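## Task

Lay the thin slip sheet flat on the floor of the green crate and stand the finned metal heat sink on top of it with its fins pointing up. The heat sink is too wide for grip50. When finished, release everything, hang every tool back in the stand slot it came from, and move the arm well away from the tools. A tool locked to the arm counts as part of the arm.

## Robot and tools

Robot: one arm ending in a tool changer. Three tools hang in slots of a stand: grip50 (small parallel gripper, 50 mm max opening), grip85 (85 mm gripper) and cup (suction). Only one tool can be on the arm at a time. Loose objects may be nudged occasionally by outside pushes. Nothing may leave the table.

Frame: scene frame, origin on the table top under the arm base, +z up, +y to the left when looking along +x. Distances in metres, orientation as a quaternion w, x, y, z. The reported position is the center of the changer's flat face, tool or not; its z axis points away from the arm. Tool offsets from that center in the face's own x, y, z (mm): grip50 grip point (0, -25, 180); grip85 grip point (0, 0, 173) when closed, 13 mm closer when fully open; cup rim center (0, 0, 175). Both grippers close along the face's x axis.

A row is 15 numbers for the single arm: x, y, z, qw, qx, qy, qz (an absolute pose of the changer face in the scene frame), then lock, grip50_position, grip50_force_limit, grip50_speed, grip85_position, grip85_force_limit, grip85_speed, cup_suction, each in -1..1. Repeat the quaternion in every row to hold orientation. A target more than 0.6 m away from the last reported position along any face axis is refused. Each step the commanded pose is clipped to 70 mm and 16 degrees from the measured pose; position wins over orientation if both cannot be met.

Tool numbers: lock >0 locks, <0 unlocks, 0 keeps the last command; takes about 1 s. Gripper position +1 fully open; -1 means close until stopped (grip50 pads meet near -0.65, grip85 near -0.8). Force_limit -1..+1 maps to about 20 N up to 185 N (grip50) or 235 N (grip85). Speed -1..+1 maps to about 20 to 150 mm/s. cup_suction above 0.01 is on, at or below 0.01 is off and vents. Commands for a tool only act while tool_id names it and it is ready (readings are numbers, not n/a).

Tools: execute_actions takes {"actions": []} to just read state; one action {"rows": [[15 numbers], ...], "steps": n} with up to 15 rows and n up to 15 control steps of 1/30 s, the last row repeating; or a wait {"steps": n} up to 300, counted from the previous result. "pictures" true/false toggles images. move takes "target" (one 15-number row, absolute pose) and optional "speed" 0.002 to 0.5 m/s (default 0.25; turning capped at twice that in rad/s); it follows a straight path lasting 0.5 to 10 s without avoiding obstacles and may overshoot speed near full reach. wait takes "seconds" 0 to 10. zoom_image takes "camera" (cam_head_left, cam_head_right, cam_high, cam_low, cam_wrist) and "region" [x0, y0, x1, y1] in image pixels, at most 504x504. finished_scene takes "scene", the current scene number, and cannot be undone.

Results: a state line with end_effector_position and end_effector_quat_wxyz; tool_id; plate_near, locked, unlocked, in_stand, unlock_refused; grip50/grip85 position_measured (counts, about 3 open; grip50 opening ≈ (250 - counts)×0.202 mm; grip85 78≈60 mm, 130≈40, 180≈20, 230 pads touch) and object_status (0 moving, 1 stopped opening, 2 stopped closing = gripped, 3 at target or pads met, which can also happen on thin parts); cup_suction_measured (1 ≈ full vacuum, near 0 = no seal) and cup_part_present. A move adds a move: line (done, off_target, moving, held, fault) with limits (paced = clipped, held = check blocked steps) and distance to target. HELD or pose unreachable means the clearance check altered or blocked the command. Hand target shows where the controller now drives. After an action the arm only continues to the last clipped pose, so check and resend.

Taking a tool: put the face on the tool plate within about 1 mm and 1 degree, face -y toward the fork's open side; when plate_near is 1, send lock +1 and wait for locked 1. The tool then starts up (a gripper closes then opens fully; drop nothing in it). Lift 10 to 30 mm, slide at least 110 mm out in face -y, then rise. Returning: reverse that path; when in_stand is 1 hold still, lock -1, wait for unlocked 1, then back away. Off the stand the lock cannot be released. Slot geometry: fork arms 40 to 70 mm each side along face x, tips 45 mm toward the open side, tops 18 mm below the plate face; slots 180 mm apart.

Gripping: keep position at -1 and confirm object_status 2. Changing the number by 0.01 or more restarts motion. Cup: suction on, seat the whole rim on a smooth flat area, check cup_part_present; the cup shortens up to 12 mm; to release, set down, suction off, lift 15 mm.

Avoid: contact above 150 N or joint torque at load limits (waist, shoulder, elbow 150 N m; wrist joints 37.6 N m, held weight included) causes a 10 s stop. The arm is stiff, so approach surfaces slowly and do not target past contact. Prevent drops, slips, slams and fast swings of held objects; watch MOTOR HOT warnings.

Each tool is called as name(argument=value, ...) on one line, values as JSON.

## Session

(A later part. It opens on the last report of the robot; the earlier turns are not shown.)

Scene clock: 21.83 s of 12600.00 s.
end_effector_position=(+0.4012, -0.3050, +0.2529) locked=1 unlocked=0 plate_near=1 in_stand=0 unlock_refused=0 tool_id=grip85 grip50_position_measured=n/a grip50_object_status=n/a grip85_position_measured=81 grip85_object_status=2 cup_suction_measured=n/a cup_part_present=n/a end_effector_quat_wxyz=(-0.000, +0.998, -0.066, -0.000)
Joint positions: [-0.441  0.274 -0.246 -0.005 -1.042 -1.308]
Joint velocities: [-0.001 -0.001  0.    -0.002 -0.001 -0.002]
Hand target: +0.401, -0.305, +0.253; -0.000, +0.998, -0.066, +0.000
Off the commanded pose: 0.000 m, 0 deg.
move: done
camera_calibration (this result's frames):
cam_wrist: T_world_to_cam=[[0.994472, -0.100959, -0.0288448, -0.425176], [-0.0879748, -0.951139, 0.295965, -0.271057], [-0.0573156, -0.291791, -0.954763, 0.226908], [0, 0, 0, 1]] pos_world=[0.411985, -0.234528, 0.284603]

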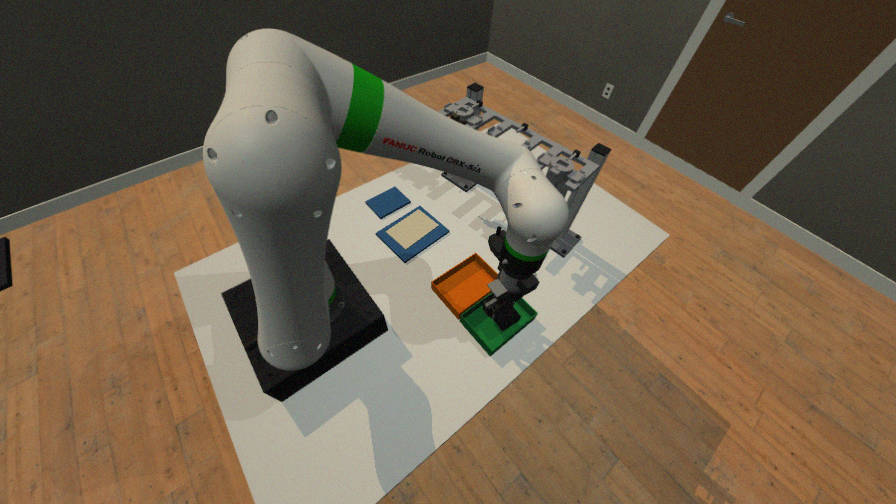

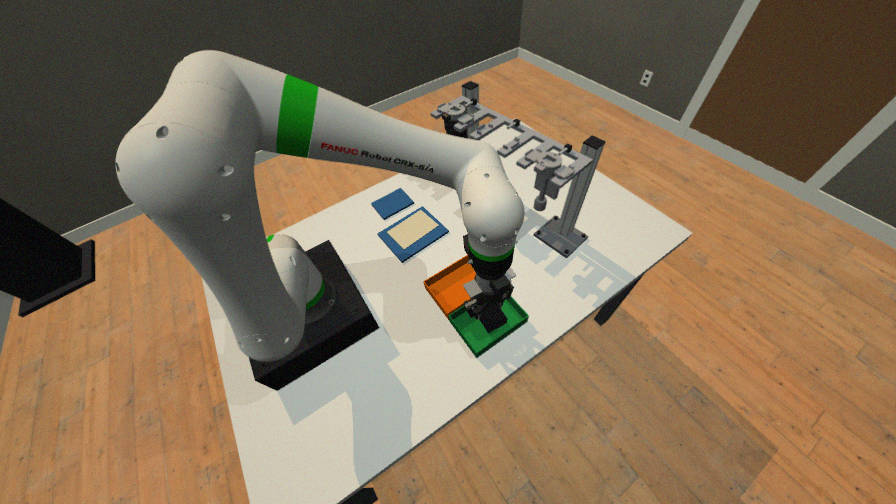

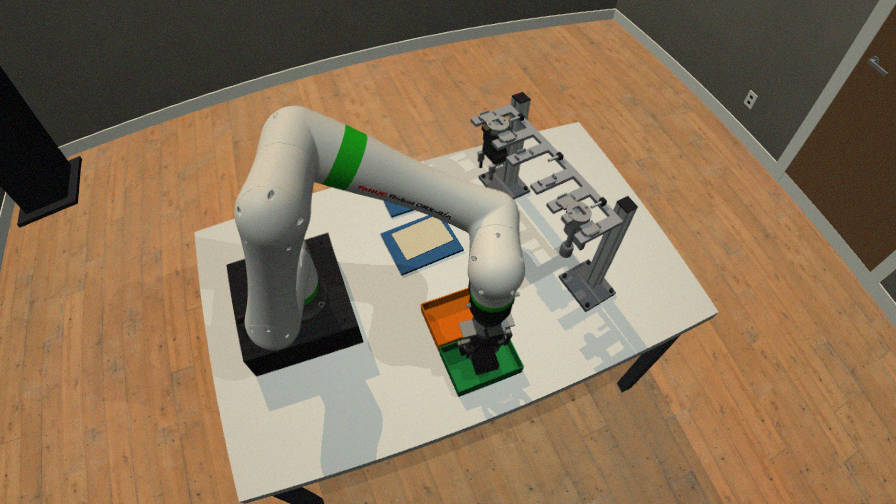

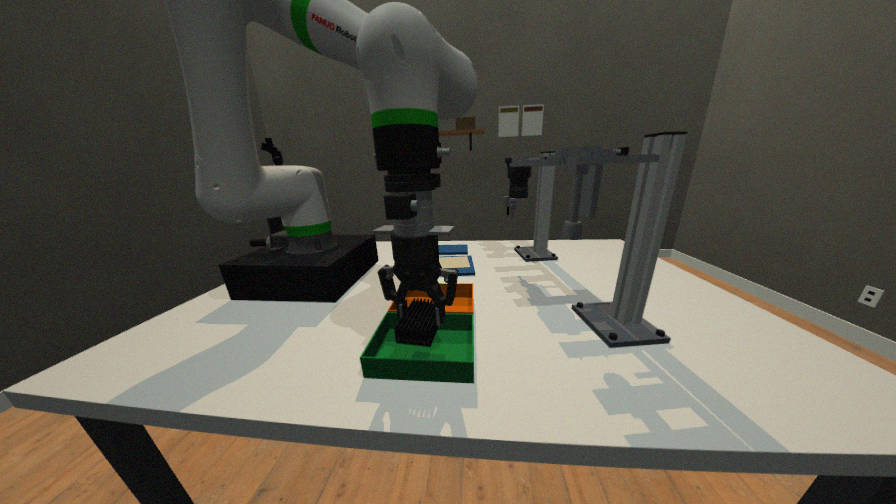

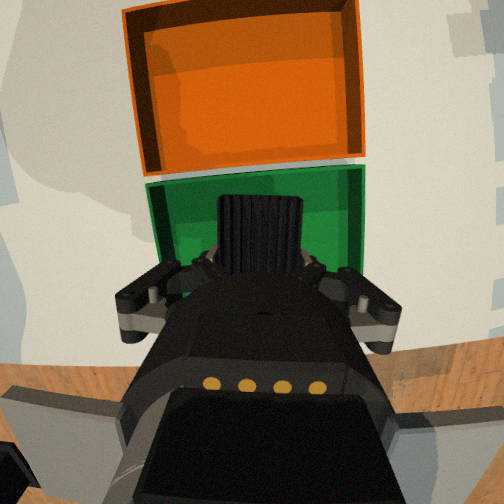

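move(target=[0.406,-0.167,0.253,0,1,-0.018,0,0,1,0,0,-1,-0.3,-0.5,0], speed=0.15)

move(target=[0.406,-0.167,0.2,0,1,-0.018,0,0,1,0,0,-1,-0.3,-0.5,0], speed=0.04)

move(target=[0.406,-0.167,0.2,0,1,-0.018,0,0,1,0,0,1,-0.3,-0.5,0])

move(target=[0.406,-0.167,0.26,0,1,-0.018,0,0,1,0,0,1,-0.3,-0.5,0], speed=0.15)

move(target=[0.5269,-0.0074,0.3795,0,0.6659,0.7461,0,0,1,0,0,1,0,0,0], speed=0.4)

move(target=[0.6759,0.0096,0.3795,0,0.6659,0.7461,0,0,1,0,0,1,0,0,0], speed=0.12)

move(target=[0.6759,0.0096,0.3594,0,0.6659,0.7461,0,0,1,0,0,1,0,0,0], speed=0.02)

execute_actions(actions=[{"rows":[[0.6759,0.0096,0.3594,0,0.6659,0.7461,0,-1,1,0,0,1,0,0,0]]}], pictures=false)

execute_actions(actions=[{"steps":25}], pictures=false)

Scene clock: 27.53 s of 12600.00 s.
end_effector_position=(+0.4062, -0.1672, +0.2532) locked=1 unlocked=0 plate_near=1 in_stand=0 unlock_refused=0 tool_id=grip85 grip50_position_measured=n/a grip50_object_status=n/a grip85_position_measured=81 grip85_object_status=2 cup_suction_measured=n/a cup_part_present=n/a end_effector_quat_wxyz=(+0.000, +1.000, -0.018, -0.000)
Joint positions: [-0.14   0.123 -0.43  -0.    -1.008 -1.517]
Joint velocities: [ 0.001 -0.    -0.     0.003 -0.    -0.001]
Hand target: +0.406, -0.167, +0.253; +0.000, +1.000, -0.018, -0.000
Off the commanded pose: 0.000 m, 0 deg.
move: done
camera_calibration (this result's frames):
cam_wrist: T_world_to_cam=[[0.999539, -0.00567645, -0.029817, -0.402077], [0.0034295, -0.954945, 0.296764, -0.177568], [-0.0301582, -0.296729, -0.954485, 0.255744], [0, 0, 0, 1]] pos_world=[0.410213, -0.0959639, 0.284811]

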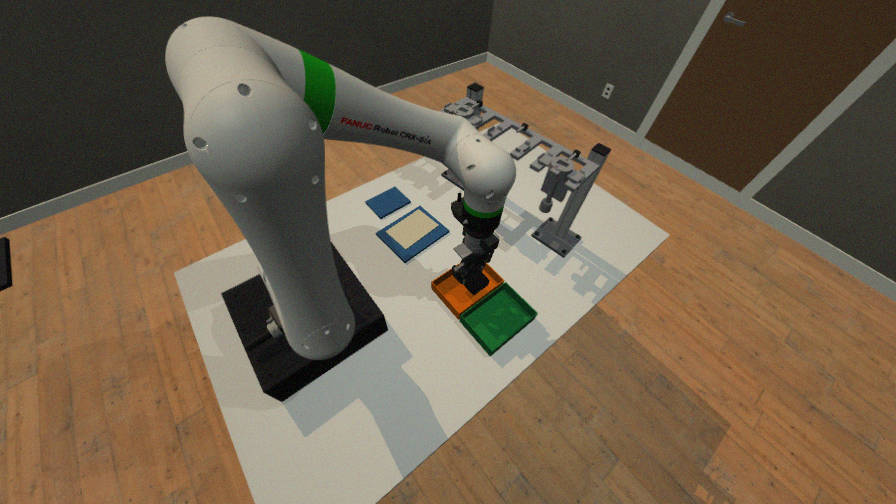

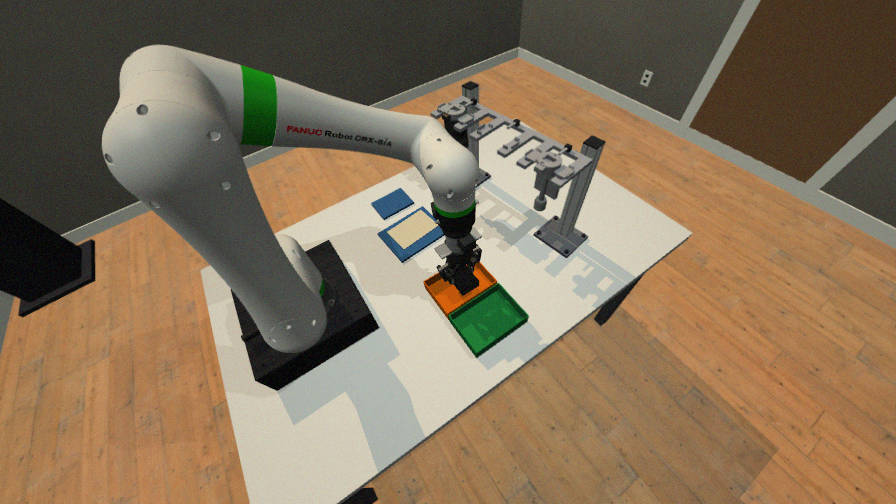

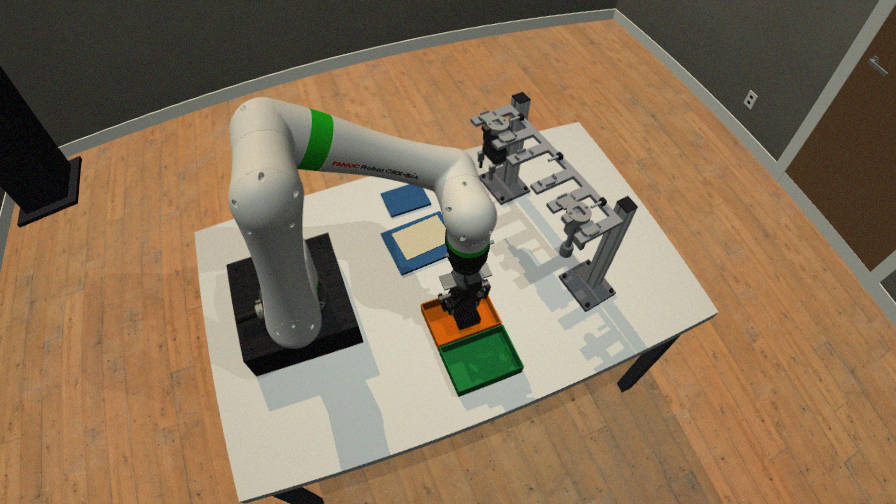

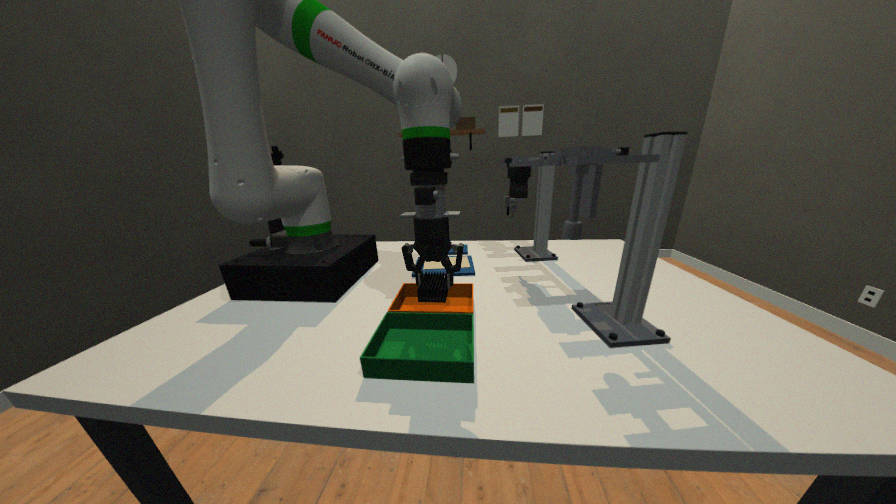

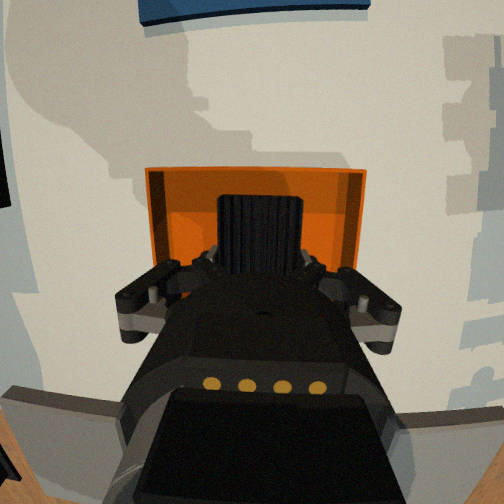

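Scene clock: 29.17 s of 12600.00 s.
end_effector_position=(+0.4058, -0.1670, +0.2001) locked=1 unlocked=0 plate_near=1 in_stand=0 unlock_refused=0 tool_id=grip85 grip50_position_measured=n/a grip50_object_status=n/a grip85_position_measured=81 grip85_object_status=2 cup_suction_measured=n/a cup_part_present=n/a end_effector_quat_wxyz=(+0.000, +1.000, -0.018, +0.000)
Joint positions: [-0.14   0.206 -0.482 -0.001 -0.872 -1.516]
Joint velocities: [-0.001  0.001 -0.    -0.002  0.001 -0.   ]
Hand target: +0.406, -0.167, +0.200; +0.000, +1.000, -0.018, -0.000
Off the commanded pose: 0.000 m, 0 deg.
move: done
camera_calibration (this result's frames):
cam_wrist: T_world_to_cam=[[0.999567, -0.00591054, -0.0288243, -0.403482], [0.0028963, -0.955096, 0.296284, -0.161361], [-0.0292812, -0.296239, -0.954665, 0.204865], [0, 0, 0, 1]] pos_world=[0.409773, -0.0958114, 0.231756]

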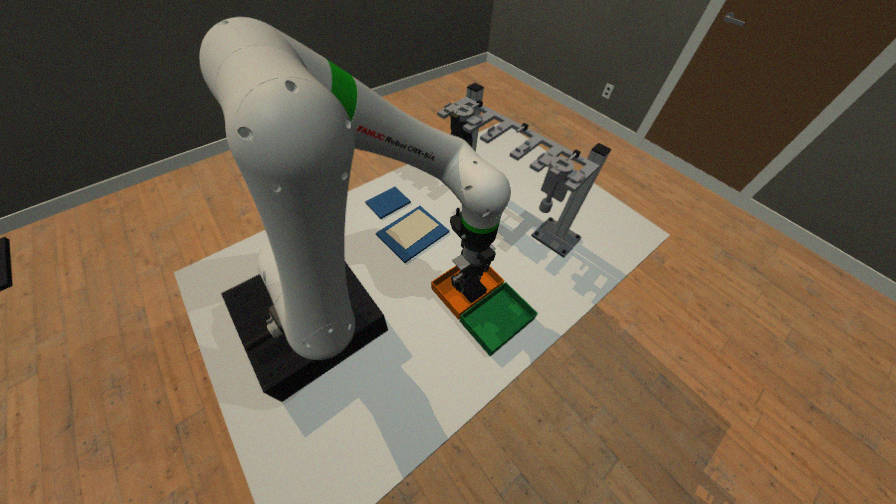

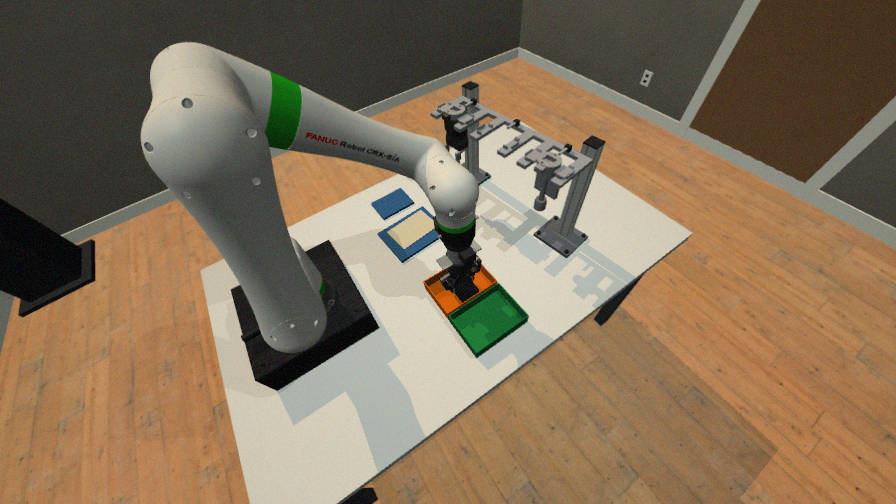

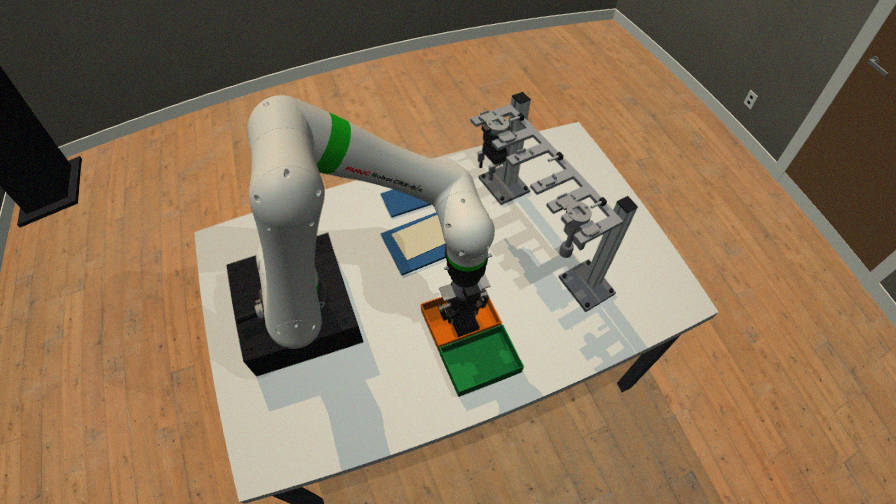

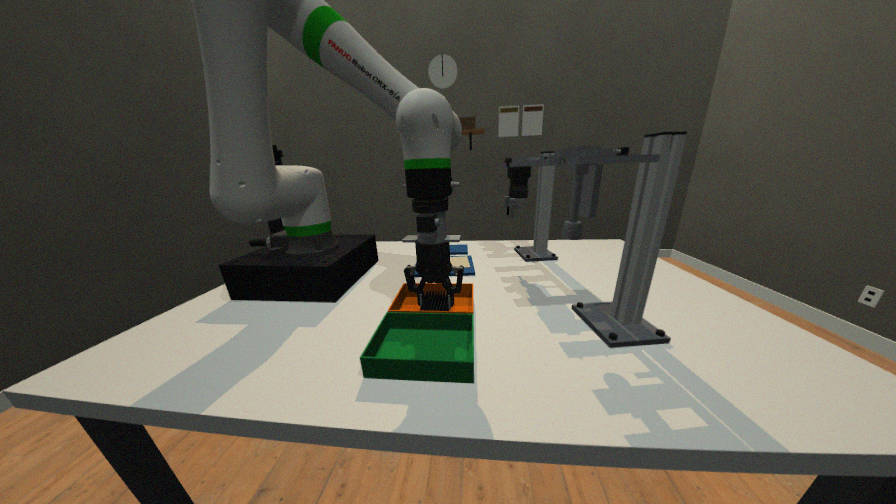

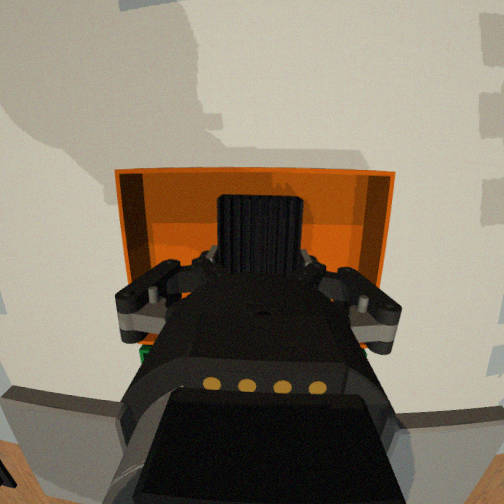

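Scene clock: 30.10 s of 12600.00 s.
end_effector_position=(+0.4060, -0.1670, +0.2000) locked=1 unlocked=0 plate_near=1 in_stand=0 unlock_refused=0 tool_id=grip85 grip50_position_measured=n/a grip50_object_status=n/a grip85_position_measured=3 grip85_object_status=0 cup_suction_measured=n/a cup_part_present=n/a end_effector_quat_wxyz=(+0.000, +1.000, -0.018, +0.000)
Joint positions: [-0.14   0.207 -0.482 -0.001 -0.872 -1.516]
Joint velocities: [ 0.    -0.001  0.001  0.001  0.     0.   ]
Hand target: +0.406, -0.167, +0.200; +0.000, +1.000, -0.018, +0.000
Off the commanded pose: 0.000 m, 0 deg.
move: done
camera_calibration (this result's frames):
cam_wrist: T_world_to_cam=[[0.99957, -0.00553668, -0.0288091, -0.403655], [0.00324327, -0.955153, 0.296096, -0.161427], [-0.0291565, -0.296062, -0.954724, 0.204783], [0, 0, 0, 1]] pos_world=[0.409975, -0.0957941, 0.23168]

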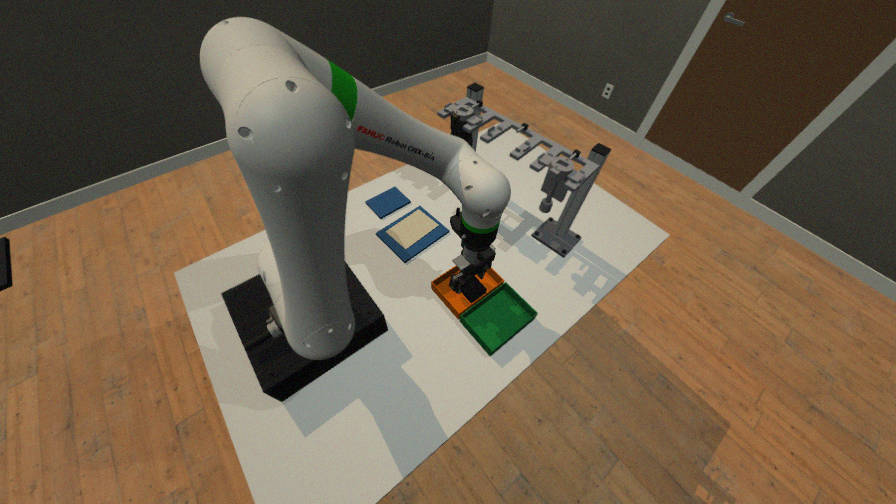

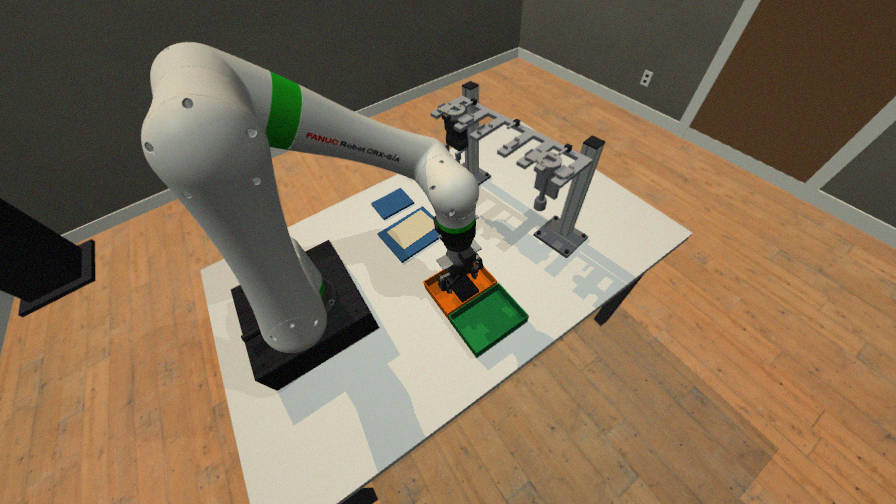

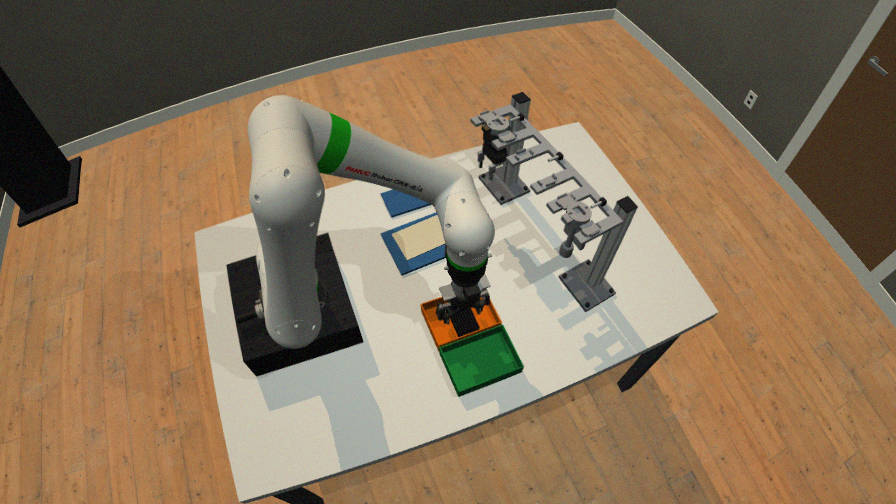

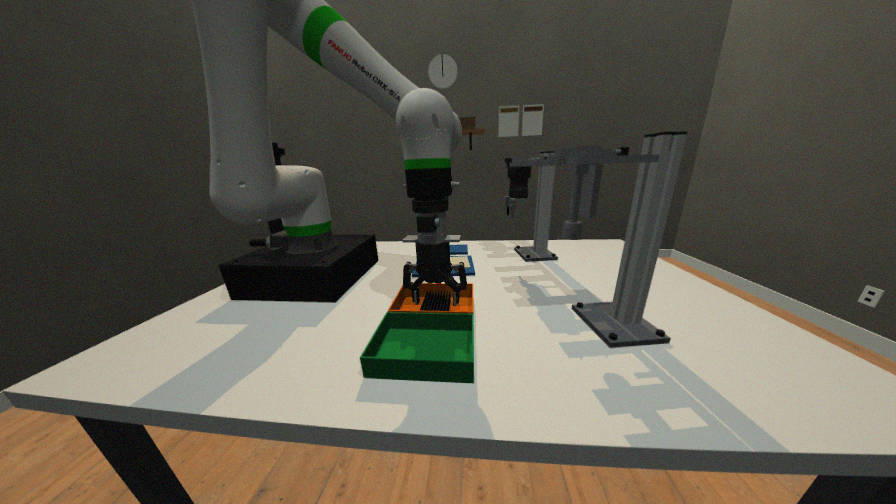

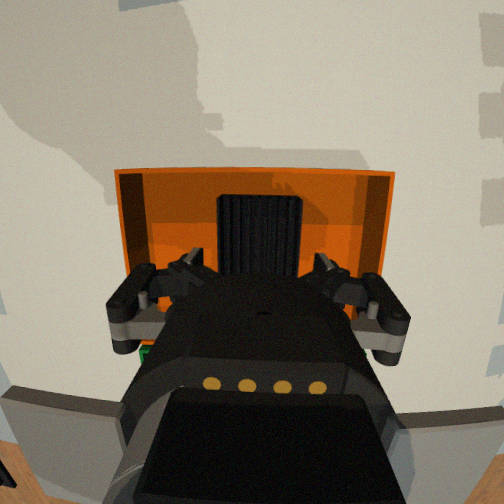

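Scene clock: 30.90 s of 12600.00 s.
end_effector_position=(+0.4063, -0.1669, +0.2599) locked=1 unlocked=0 plate_near=1 in_stand=0 unlock_refused=0 tool_id=grip85 grip50_position_measured=n/a grip50_object_status=n/a grip85_position_measured=3 grip85_object_status=3 cup_suction_measured=n/a cup_part_present=n/a end_effector_quat_wxyz=(-0.000, +1.000, -0.018, -0.000)
Joint positions: [-0.14   0.113 -0.423 -0.001 -1.025 -1.515]
Joint velocities: [ 0.    -0.     0.001 -0.002 -0.001  0.001]
Hand target: +0.406, -0.167, +0.260; -0.000, +1.000, -0.018, +0.000
Off the commanded pose: 0.000 m, 0 deg.
move: done
camera_calibration (this result's frames):
cam_wrist: T_world_to_cam=[[0.99957, -0.00497633, -0.0288829, -0.402078], [0.00379509, -0.955207, 0.295915, -0.179282], [-0.0290617, -0.295898, -0.954777, 0.261987], [0, 0, 0, 1]] pos_world=[0.4102, -0.0957303, 0.291579]

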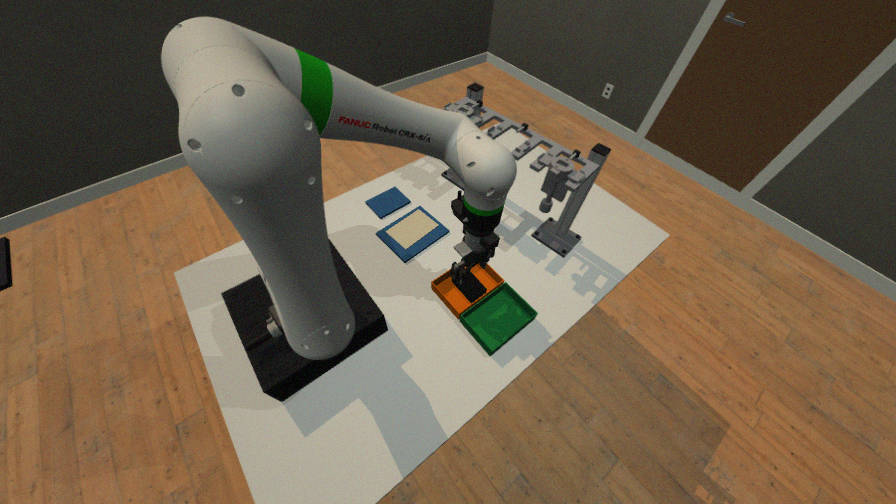

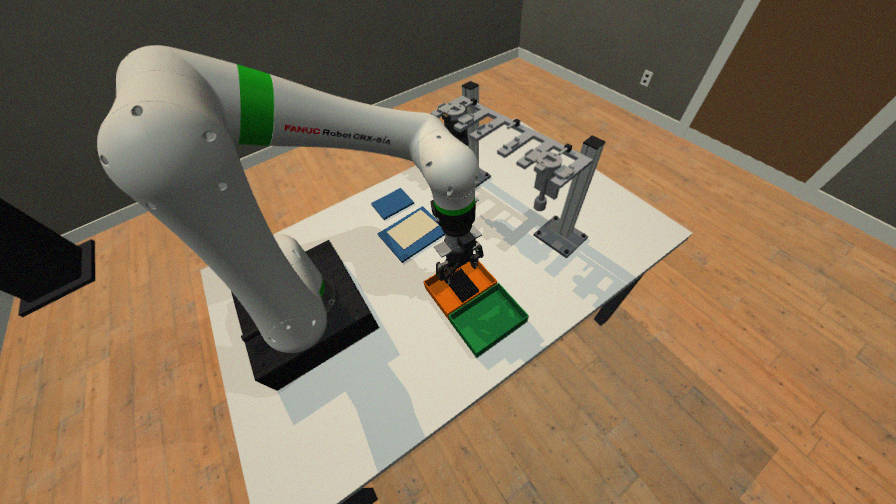

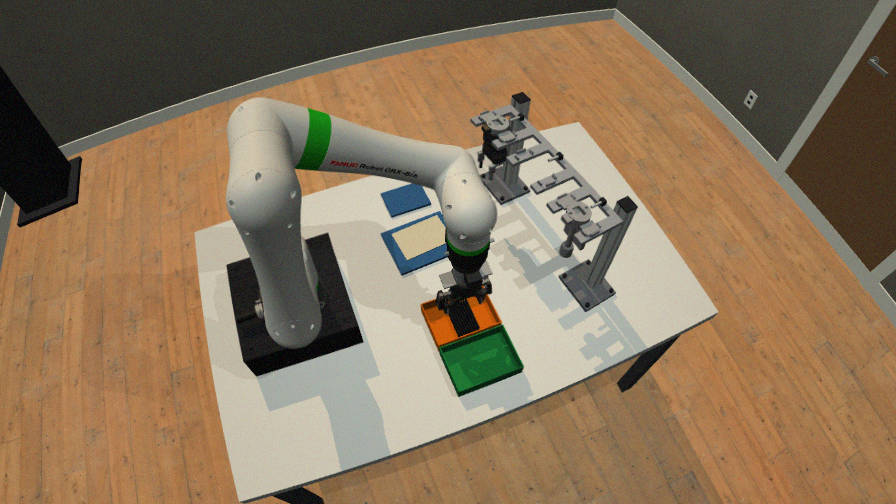

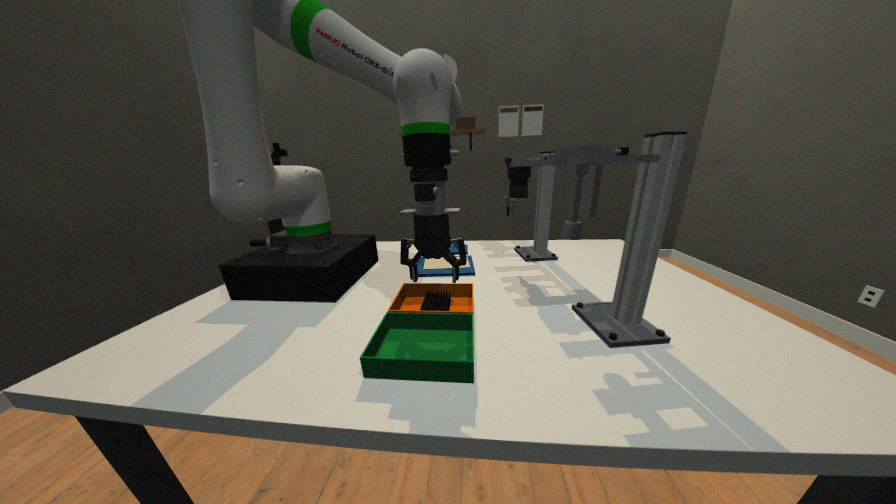

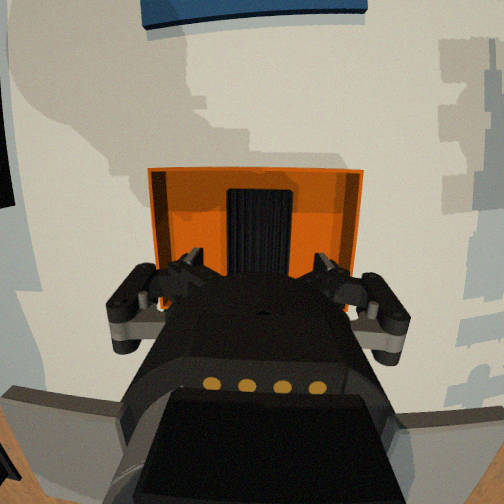

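Scene clock: 33.53 s of 12600.00 s.
end_effector_position=(+0.5277, -0.0078, +0.3792) locked=1 unlocked=0 plate_near=1 in_stand=0 unlock_refused=0 tool_id=grip85 grip50_position_measured=n/a grip50_object_status=n/a grip85_position_measured=3 grip85_object_status=3 cup_suction_measured=n/a cup_part_present=n/a end_effector_quat_wxyz=(-0.000, +0.666, +0.746, -0.001)
Joint positions: [ 0.187  0.213 -0.005  0.003 -1.344 -0.123]
Joint velocities: [-0.     0.001  0.002 -0.001 -0.001  0.002]
Hand target: +0.528, -0.008, +0.379; -0.000, +0.666, +0.746, -0.001
Off the commanded pose: 0.001 m, 0 deg.
move: done
camera_calibration (this result's frames):
cam_wrist: T_world_to_cam=[[-0.144274, 0.989099, -0.0294725, 0.0923435], [0.944144, 0.146512, 0.295172, -0.550415], [0.296272, 0.0147595, -0.954989, 0.257302], [0, 0, 0, 1]] pos_world=[0.456762, -0.014492, 0.41091]

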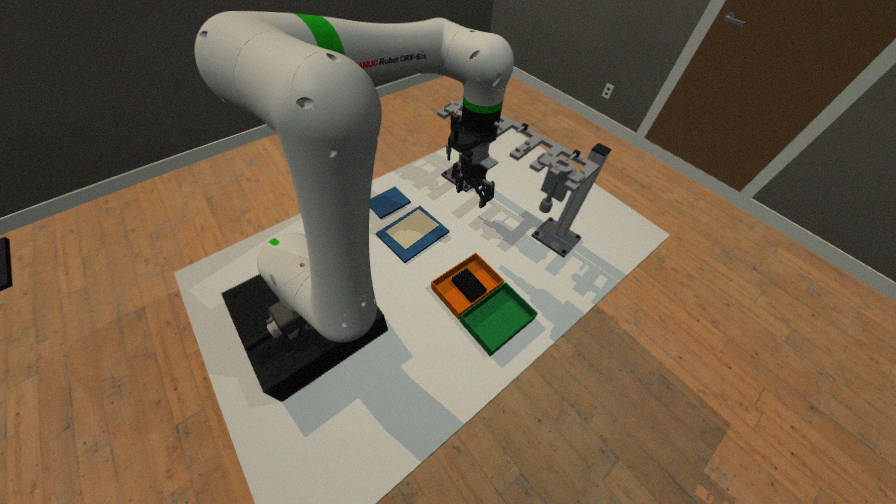

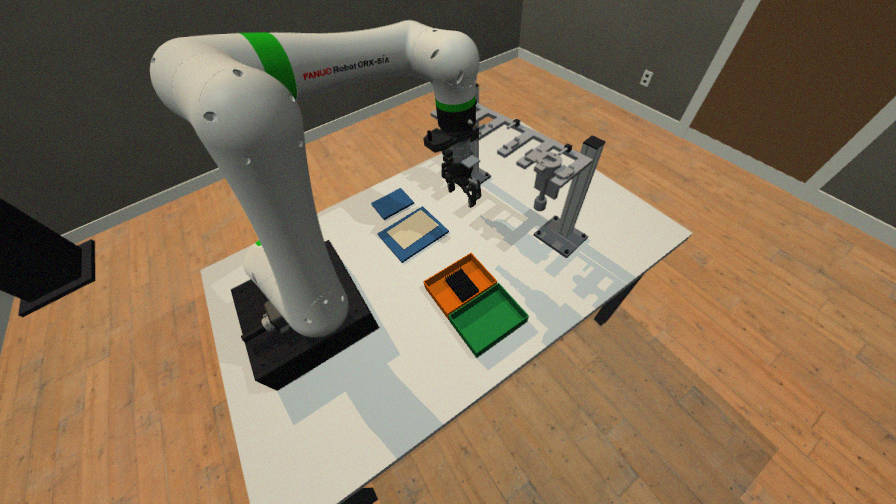

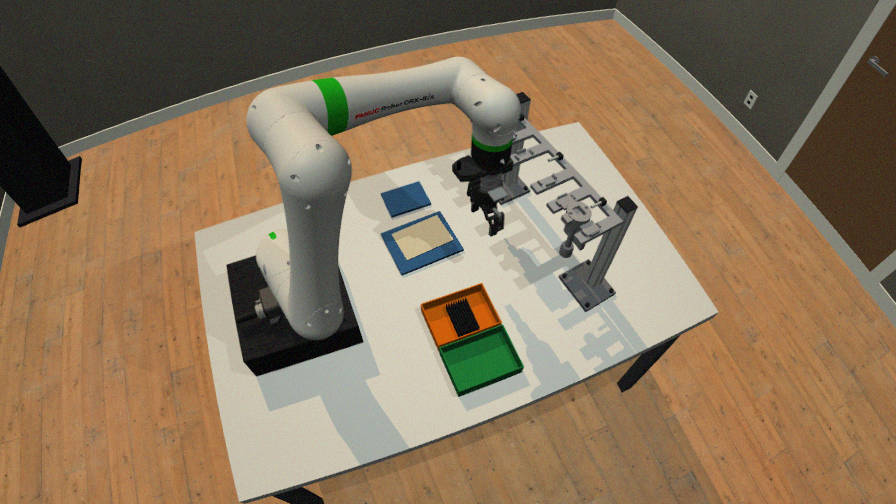

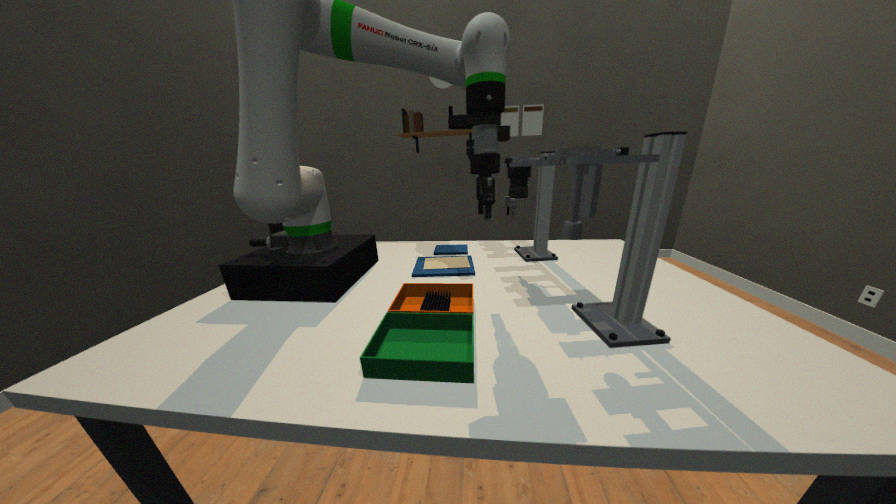

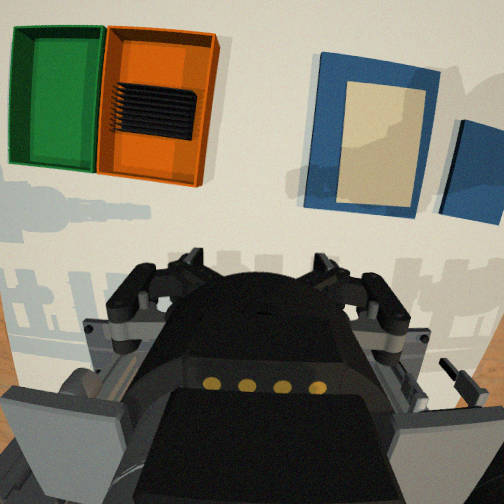

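Scene clock: 35.17 s of 12600.00 s.
end_effector_position=(+0.6761, +0.0091, +0.3791) locked=1 unlocked=0 plate_near=1 in_stand=0 unlock_refused=0 tool_id=grip85 grip50_position_measured=n/a grip50_object_status=n/a grip85_position_measured=3 grip85_object_status=3 cup_suction_measured=n/a cup_part_present=n/a end_effector_quat_wxyz=(+0.000, +0.666, +0.746, -0.000)
Joint positions: [ 0.159  0.594  0.523  0.002 -1.49  -0.095]
Joint velocities: [-0.     0.002  0.003 -0.003 -0.001  0.002]
Hand target: +0.676, +0.009, +0.379; -0.000, +0.666, +0.746, +0.000
Off the commanded pose: 0.001 m, 0 deg.
move: done
camera_calibration (this result's frames):
cam_wrist: T_world_to_cam=[[-0.143834, 0.989175, -0.0290633, 0.0966054], [0.943909, 0.145955, 0.296196, -0.693155], [0.297232, 0.01517, -0.954685, 0.21232], [0, 0, 0, 1]] pos_world=[0.605063, 0.00238893, 0.410816]

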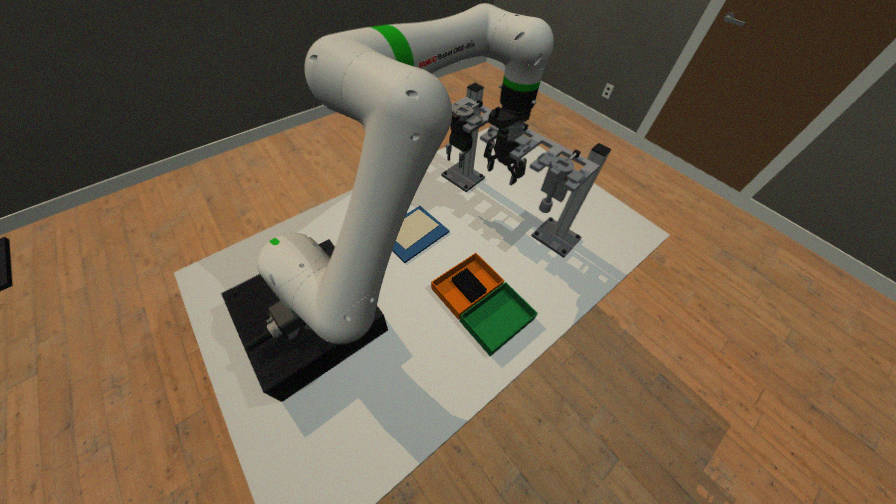

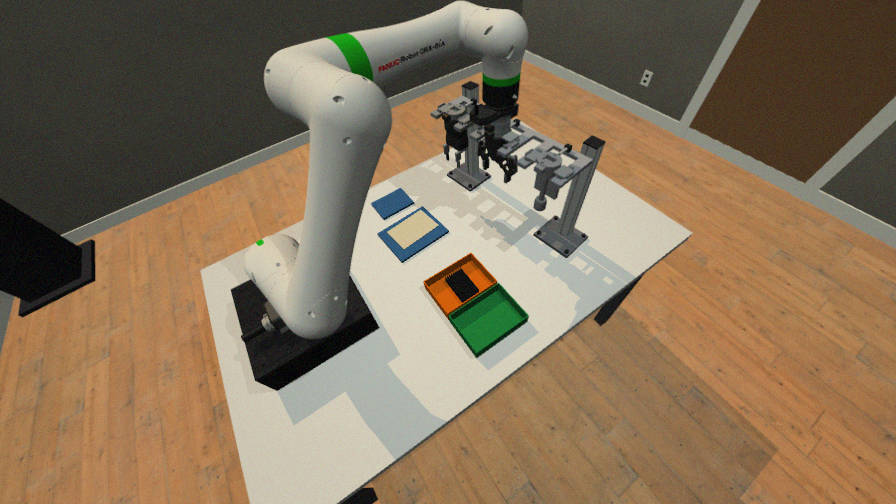

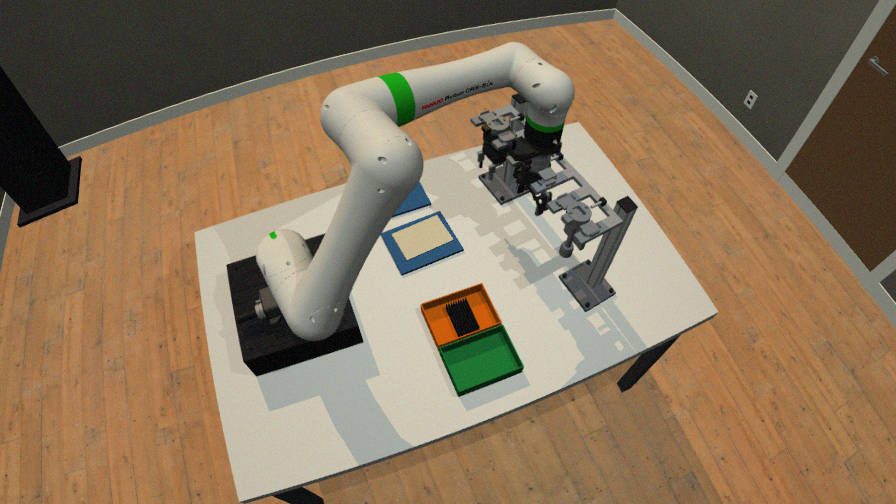

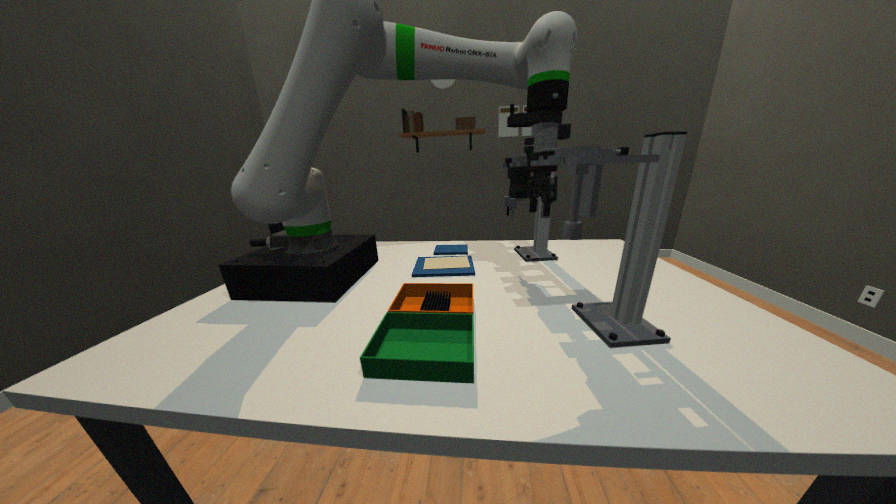

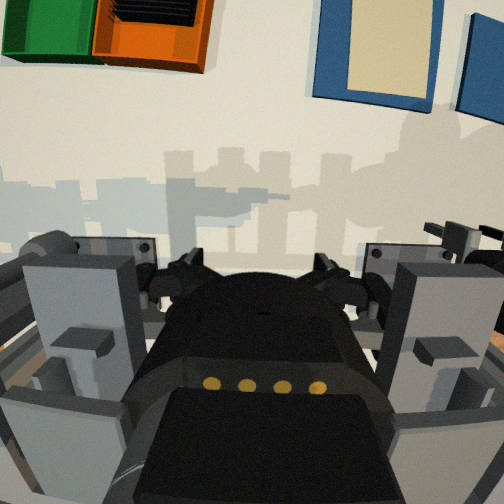

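Scene clock: 36.37 s of 12600.00 s.
end_effector_position=(+0.6758, +0.0098, +0.3595) locked=1 unlocked=0 plate_near=1 in_stand=1 unlock_refused=0 tool_id=grip85 grip50_position_measured=n/a grip50_object_status=n/a grip85_position_measured=3 grip85_object_status=3 cup_suction_measured=n/a cup_part_present=n/a end_effector_quat_wxyz=(-0.000, +0.666, +0.746, +0.000)
Joint positions: [ 0.16   0.599  0.485  0.002 -1.447 -0.096]
Joint velocities: [ 0.001 -0.001 -0.002  0.     0.002 -0.001]
Hand target: +0.676, +0.010, +0.359; +0.000, +0.666, +0.746, -0.000
Off the commanded pose: 0.000 m, 0 deg.
move: done
camera_calibration (this result's frames):
cam_wrist: T_world_to_cam=[[-0.143803, 0.989187, -0.0287938, 0.0952213], [0.943955, 0.145847, 0.296103, -0.687172], [0.297101, 0.0154005, -0.954722, 0.193727], [0, 0, 0, 1]] pos_world=[0.604797, 0.00304658, 0.391171]

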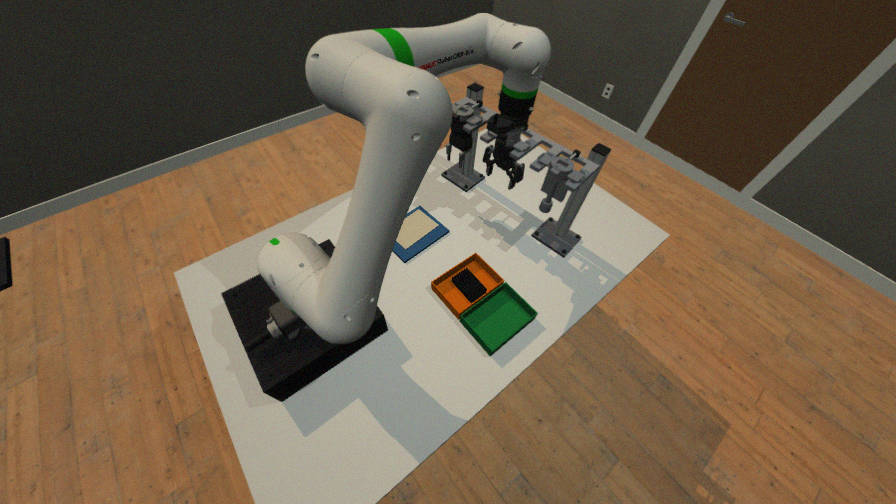

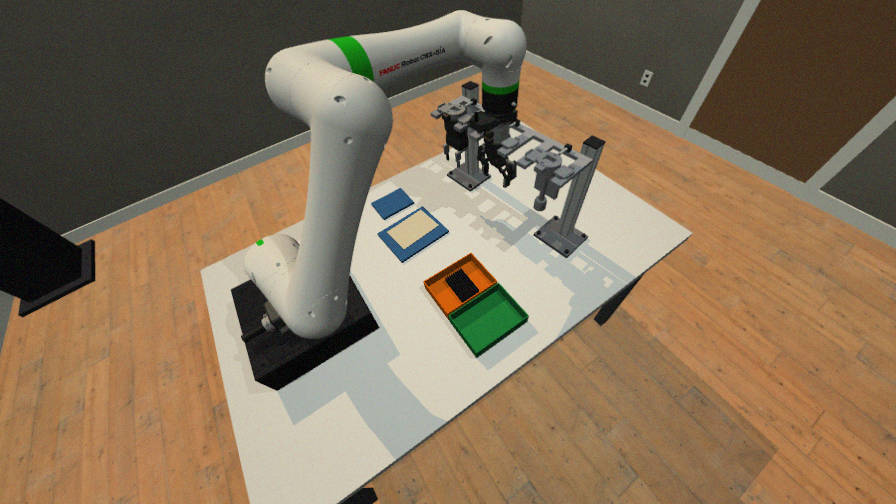

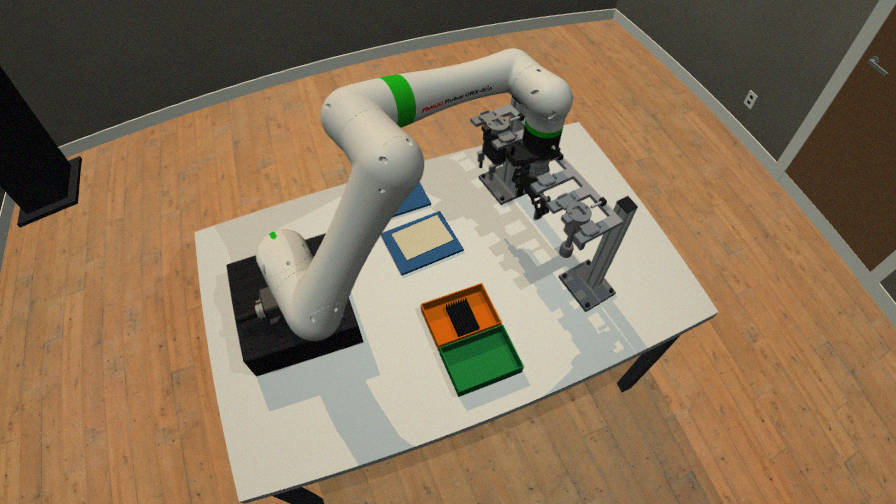

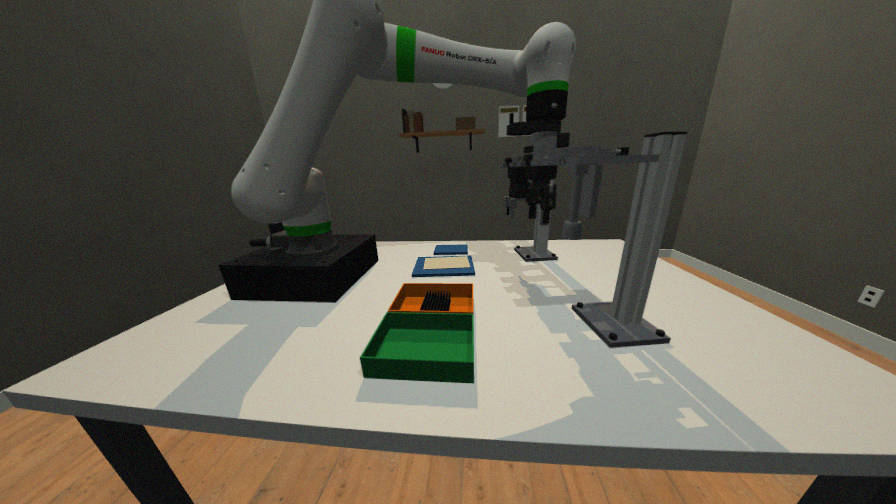

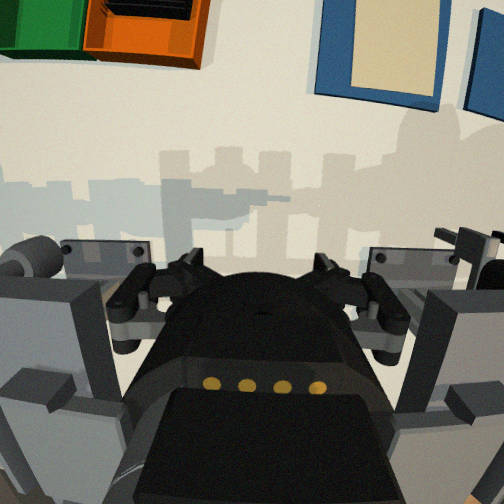

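Scene clock: 36.87 s of 12600.00 s.
end_effector_position=(+0.6759, +0.0098, +0.3592) locked=0 unlocked=0 plate_near=1 in_stand=1 unlock_refused=0 tool_id=none grip50_position_measured=n/a grip50_object_status=n/a grip85_position_measured=n/a grip85_object_status=n/a cup_suction_measured=n/a cup_part_present=n/a end_effector_quat_wxyz=(-0.000, +0.666, +0.746, -0.000)
Joint positions: [ 0.16   0.599  0.485  0.002 -1.447 -0.096]
Joint velocities: [ 0.    -0.001 -0.001  0.    -0.     0.001]
Hand target: +0.676, +0.010, +0.359; +0.000, +0.666, +0.746, +0.000
Off the commanded pose: 0.000 m, 0 deg.
Steps of this call (steps 1 to 15: all 15 steps of this action). Readings (end_effector_position | what the end effector reports):
1: (+0.6758, +0.0098, +0.3594) | locked=1 unlocked=0 plate_near=1 in_stand=1 unlock_refused=0 tool_id=grip85 grip50_position_measured=n/a grip50_object_status=n/a grip85_position_measured=3 grip85_object_status=3 cup_suction_measured=n/a cup_part_present=n/a
2: (+0.6758, +0.0098, +0.3592) | locked=1 unlocked=0 plate_near=1 in_stand=1 unlock_refused=0 tool_id=grip85 grip50_position_measured=n/a grip50_object_status=n/a grip85_position_measured=3 grip85_object_status=3 cup_suction_measured=n/a cup_part_present=n/a
4: (+0.6758, +0.0098, +0.3592) | locked=1 unlocked=0 plate_near=1 in_stand=1 unlock_refused=0 tool_id=grip85 grip50_position_measured=n/a grip50_object_status=n/a grip85_position_measured=3 grip85_object_status=3 cup_suction_measured=n/a cup_part_present=n/a
8: (+0.6758, +0.0098, +0.3591) | locked=0 unlocked=0 plate_near=1 in_stand=1 unlock_refused=0 tool_id=none grip50_position_measured=n/a grip50_object_status=n/a grip85_position_measured=n/a grip85_object_status=n/a cup_suction_measured=n/a cup_part_present=n/a
15: the state above

Scene clock: 37.70 s of 12600.00 s.
end_effector_position=(+0.6759, +0.0096, +0.3595) locked=0 unlocked=1 plate_near=1 in_stand=1 unlock_refused=0 tool_id=none grip50_position_measured=n/a grip50_object_status=n/a grip85_position_measured=n/a grip85_object_status=n/a cup_suction_measured=n/a cup_part_present=n/a end_effector_quat_wxyz=(-0.000, +0.666, +0.746, +0.000)
Joint positions: [ 0.16   0.599  0.485  0.002 -1.447 -0.096]
Joint velocities: [ 0.     0.001  0.001 -0.001  0.    -0.   ]
Hand target: +0.676, +0.010, +0.359; +0.000, +0.666, +0.746, +0.000
Off the commanded pose: 0.000 m, 0 deg.
Steps of this call (steps 1 to 25: nothing new was sent). Readings (end_effector_position | what the end effector reports):
1: (+0.6759, +0.0098, +0.3592) | locked=0 unlocked=0 plate_near=1 in_stand=1 unlock_refused=0 tool_id=none grip50_position_measured=n/a grip50_object_status=n/a grip85_position_measured=n/a grip85_object_status=n/a cup_suction_measured=n/a cup_part_present=n/a
2: (+0.6759, +0.0098, +0.3593) | locked=0 unlocked=0 plate_near=1 in_stand=1 unlock_refused=0 tool_id=none grip50_position_measured=n/a grip50_object_status=n/a grip85_position_measured=n/a grip85_object_status=n/a cup_suction_measured=n/a cup_part_present=n/a
4: (+0.6759, +0.0097, +0.3593) | locked=0 unlocked=0 plate_near=1 in_stand=1 unlock_refused=0 tool_id=none grip50_position_measured=n/a grip50_object_status=n/a grip85_position_measured=n/a grip85_object_status=n/a cup_suction_measured=n/a cup_part_present=n/a
8: (+0.6759, +0.0097, +0.3595) | locked=0 unlocked=0 plate_near=1 in_stand=1 unlock_refused=0 tool_id=none grip50_position_measured=n/a grip50_object_status=n/a grip85_position_measured=n/a grip85_object_status=n/a cup_suction_measured=n/a cup_part_present=n/a
25: the state above


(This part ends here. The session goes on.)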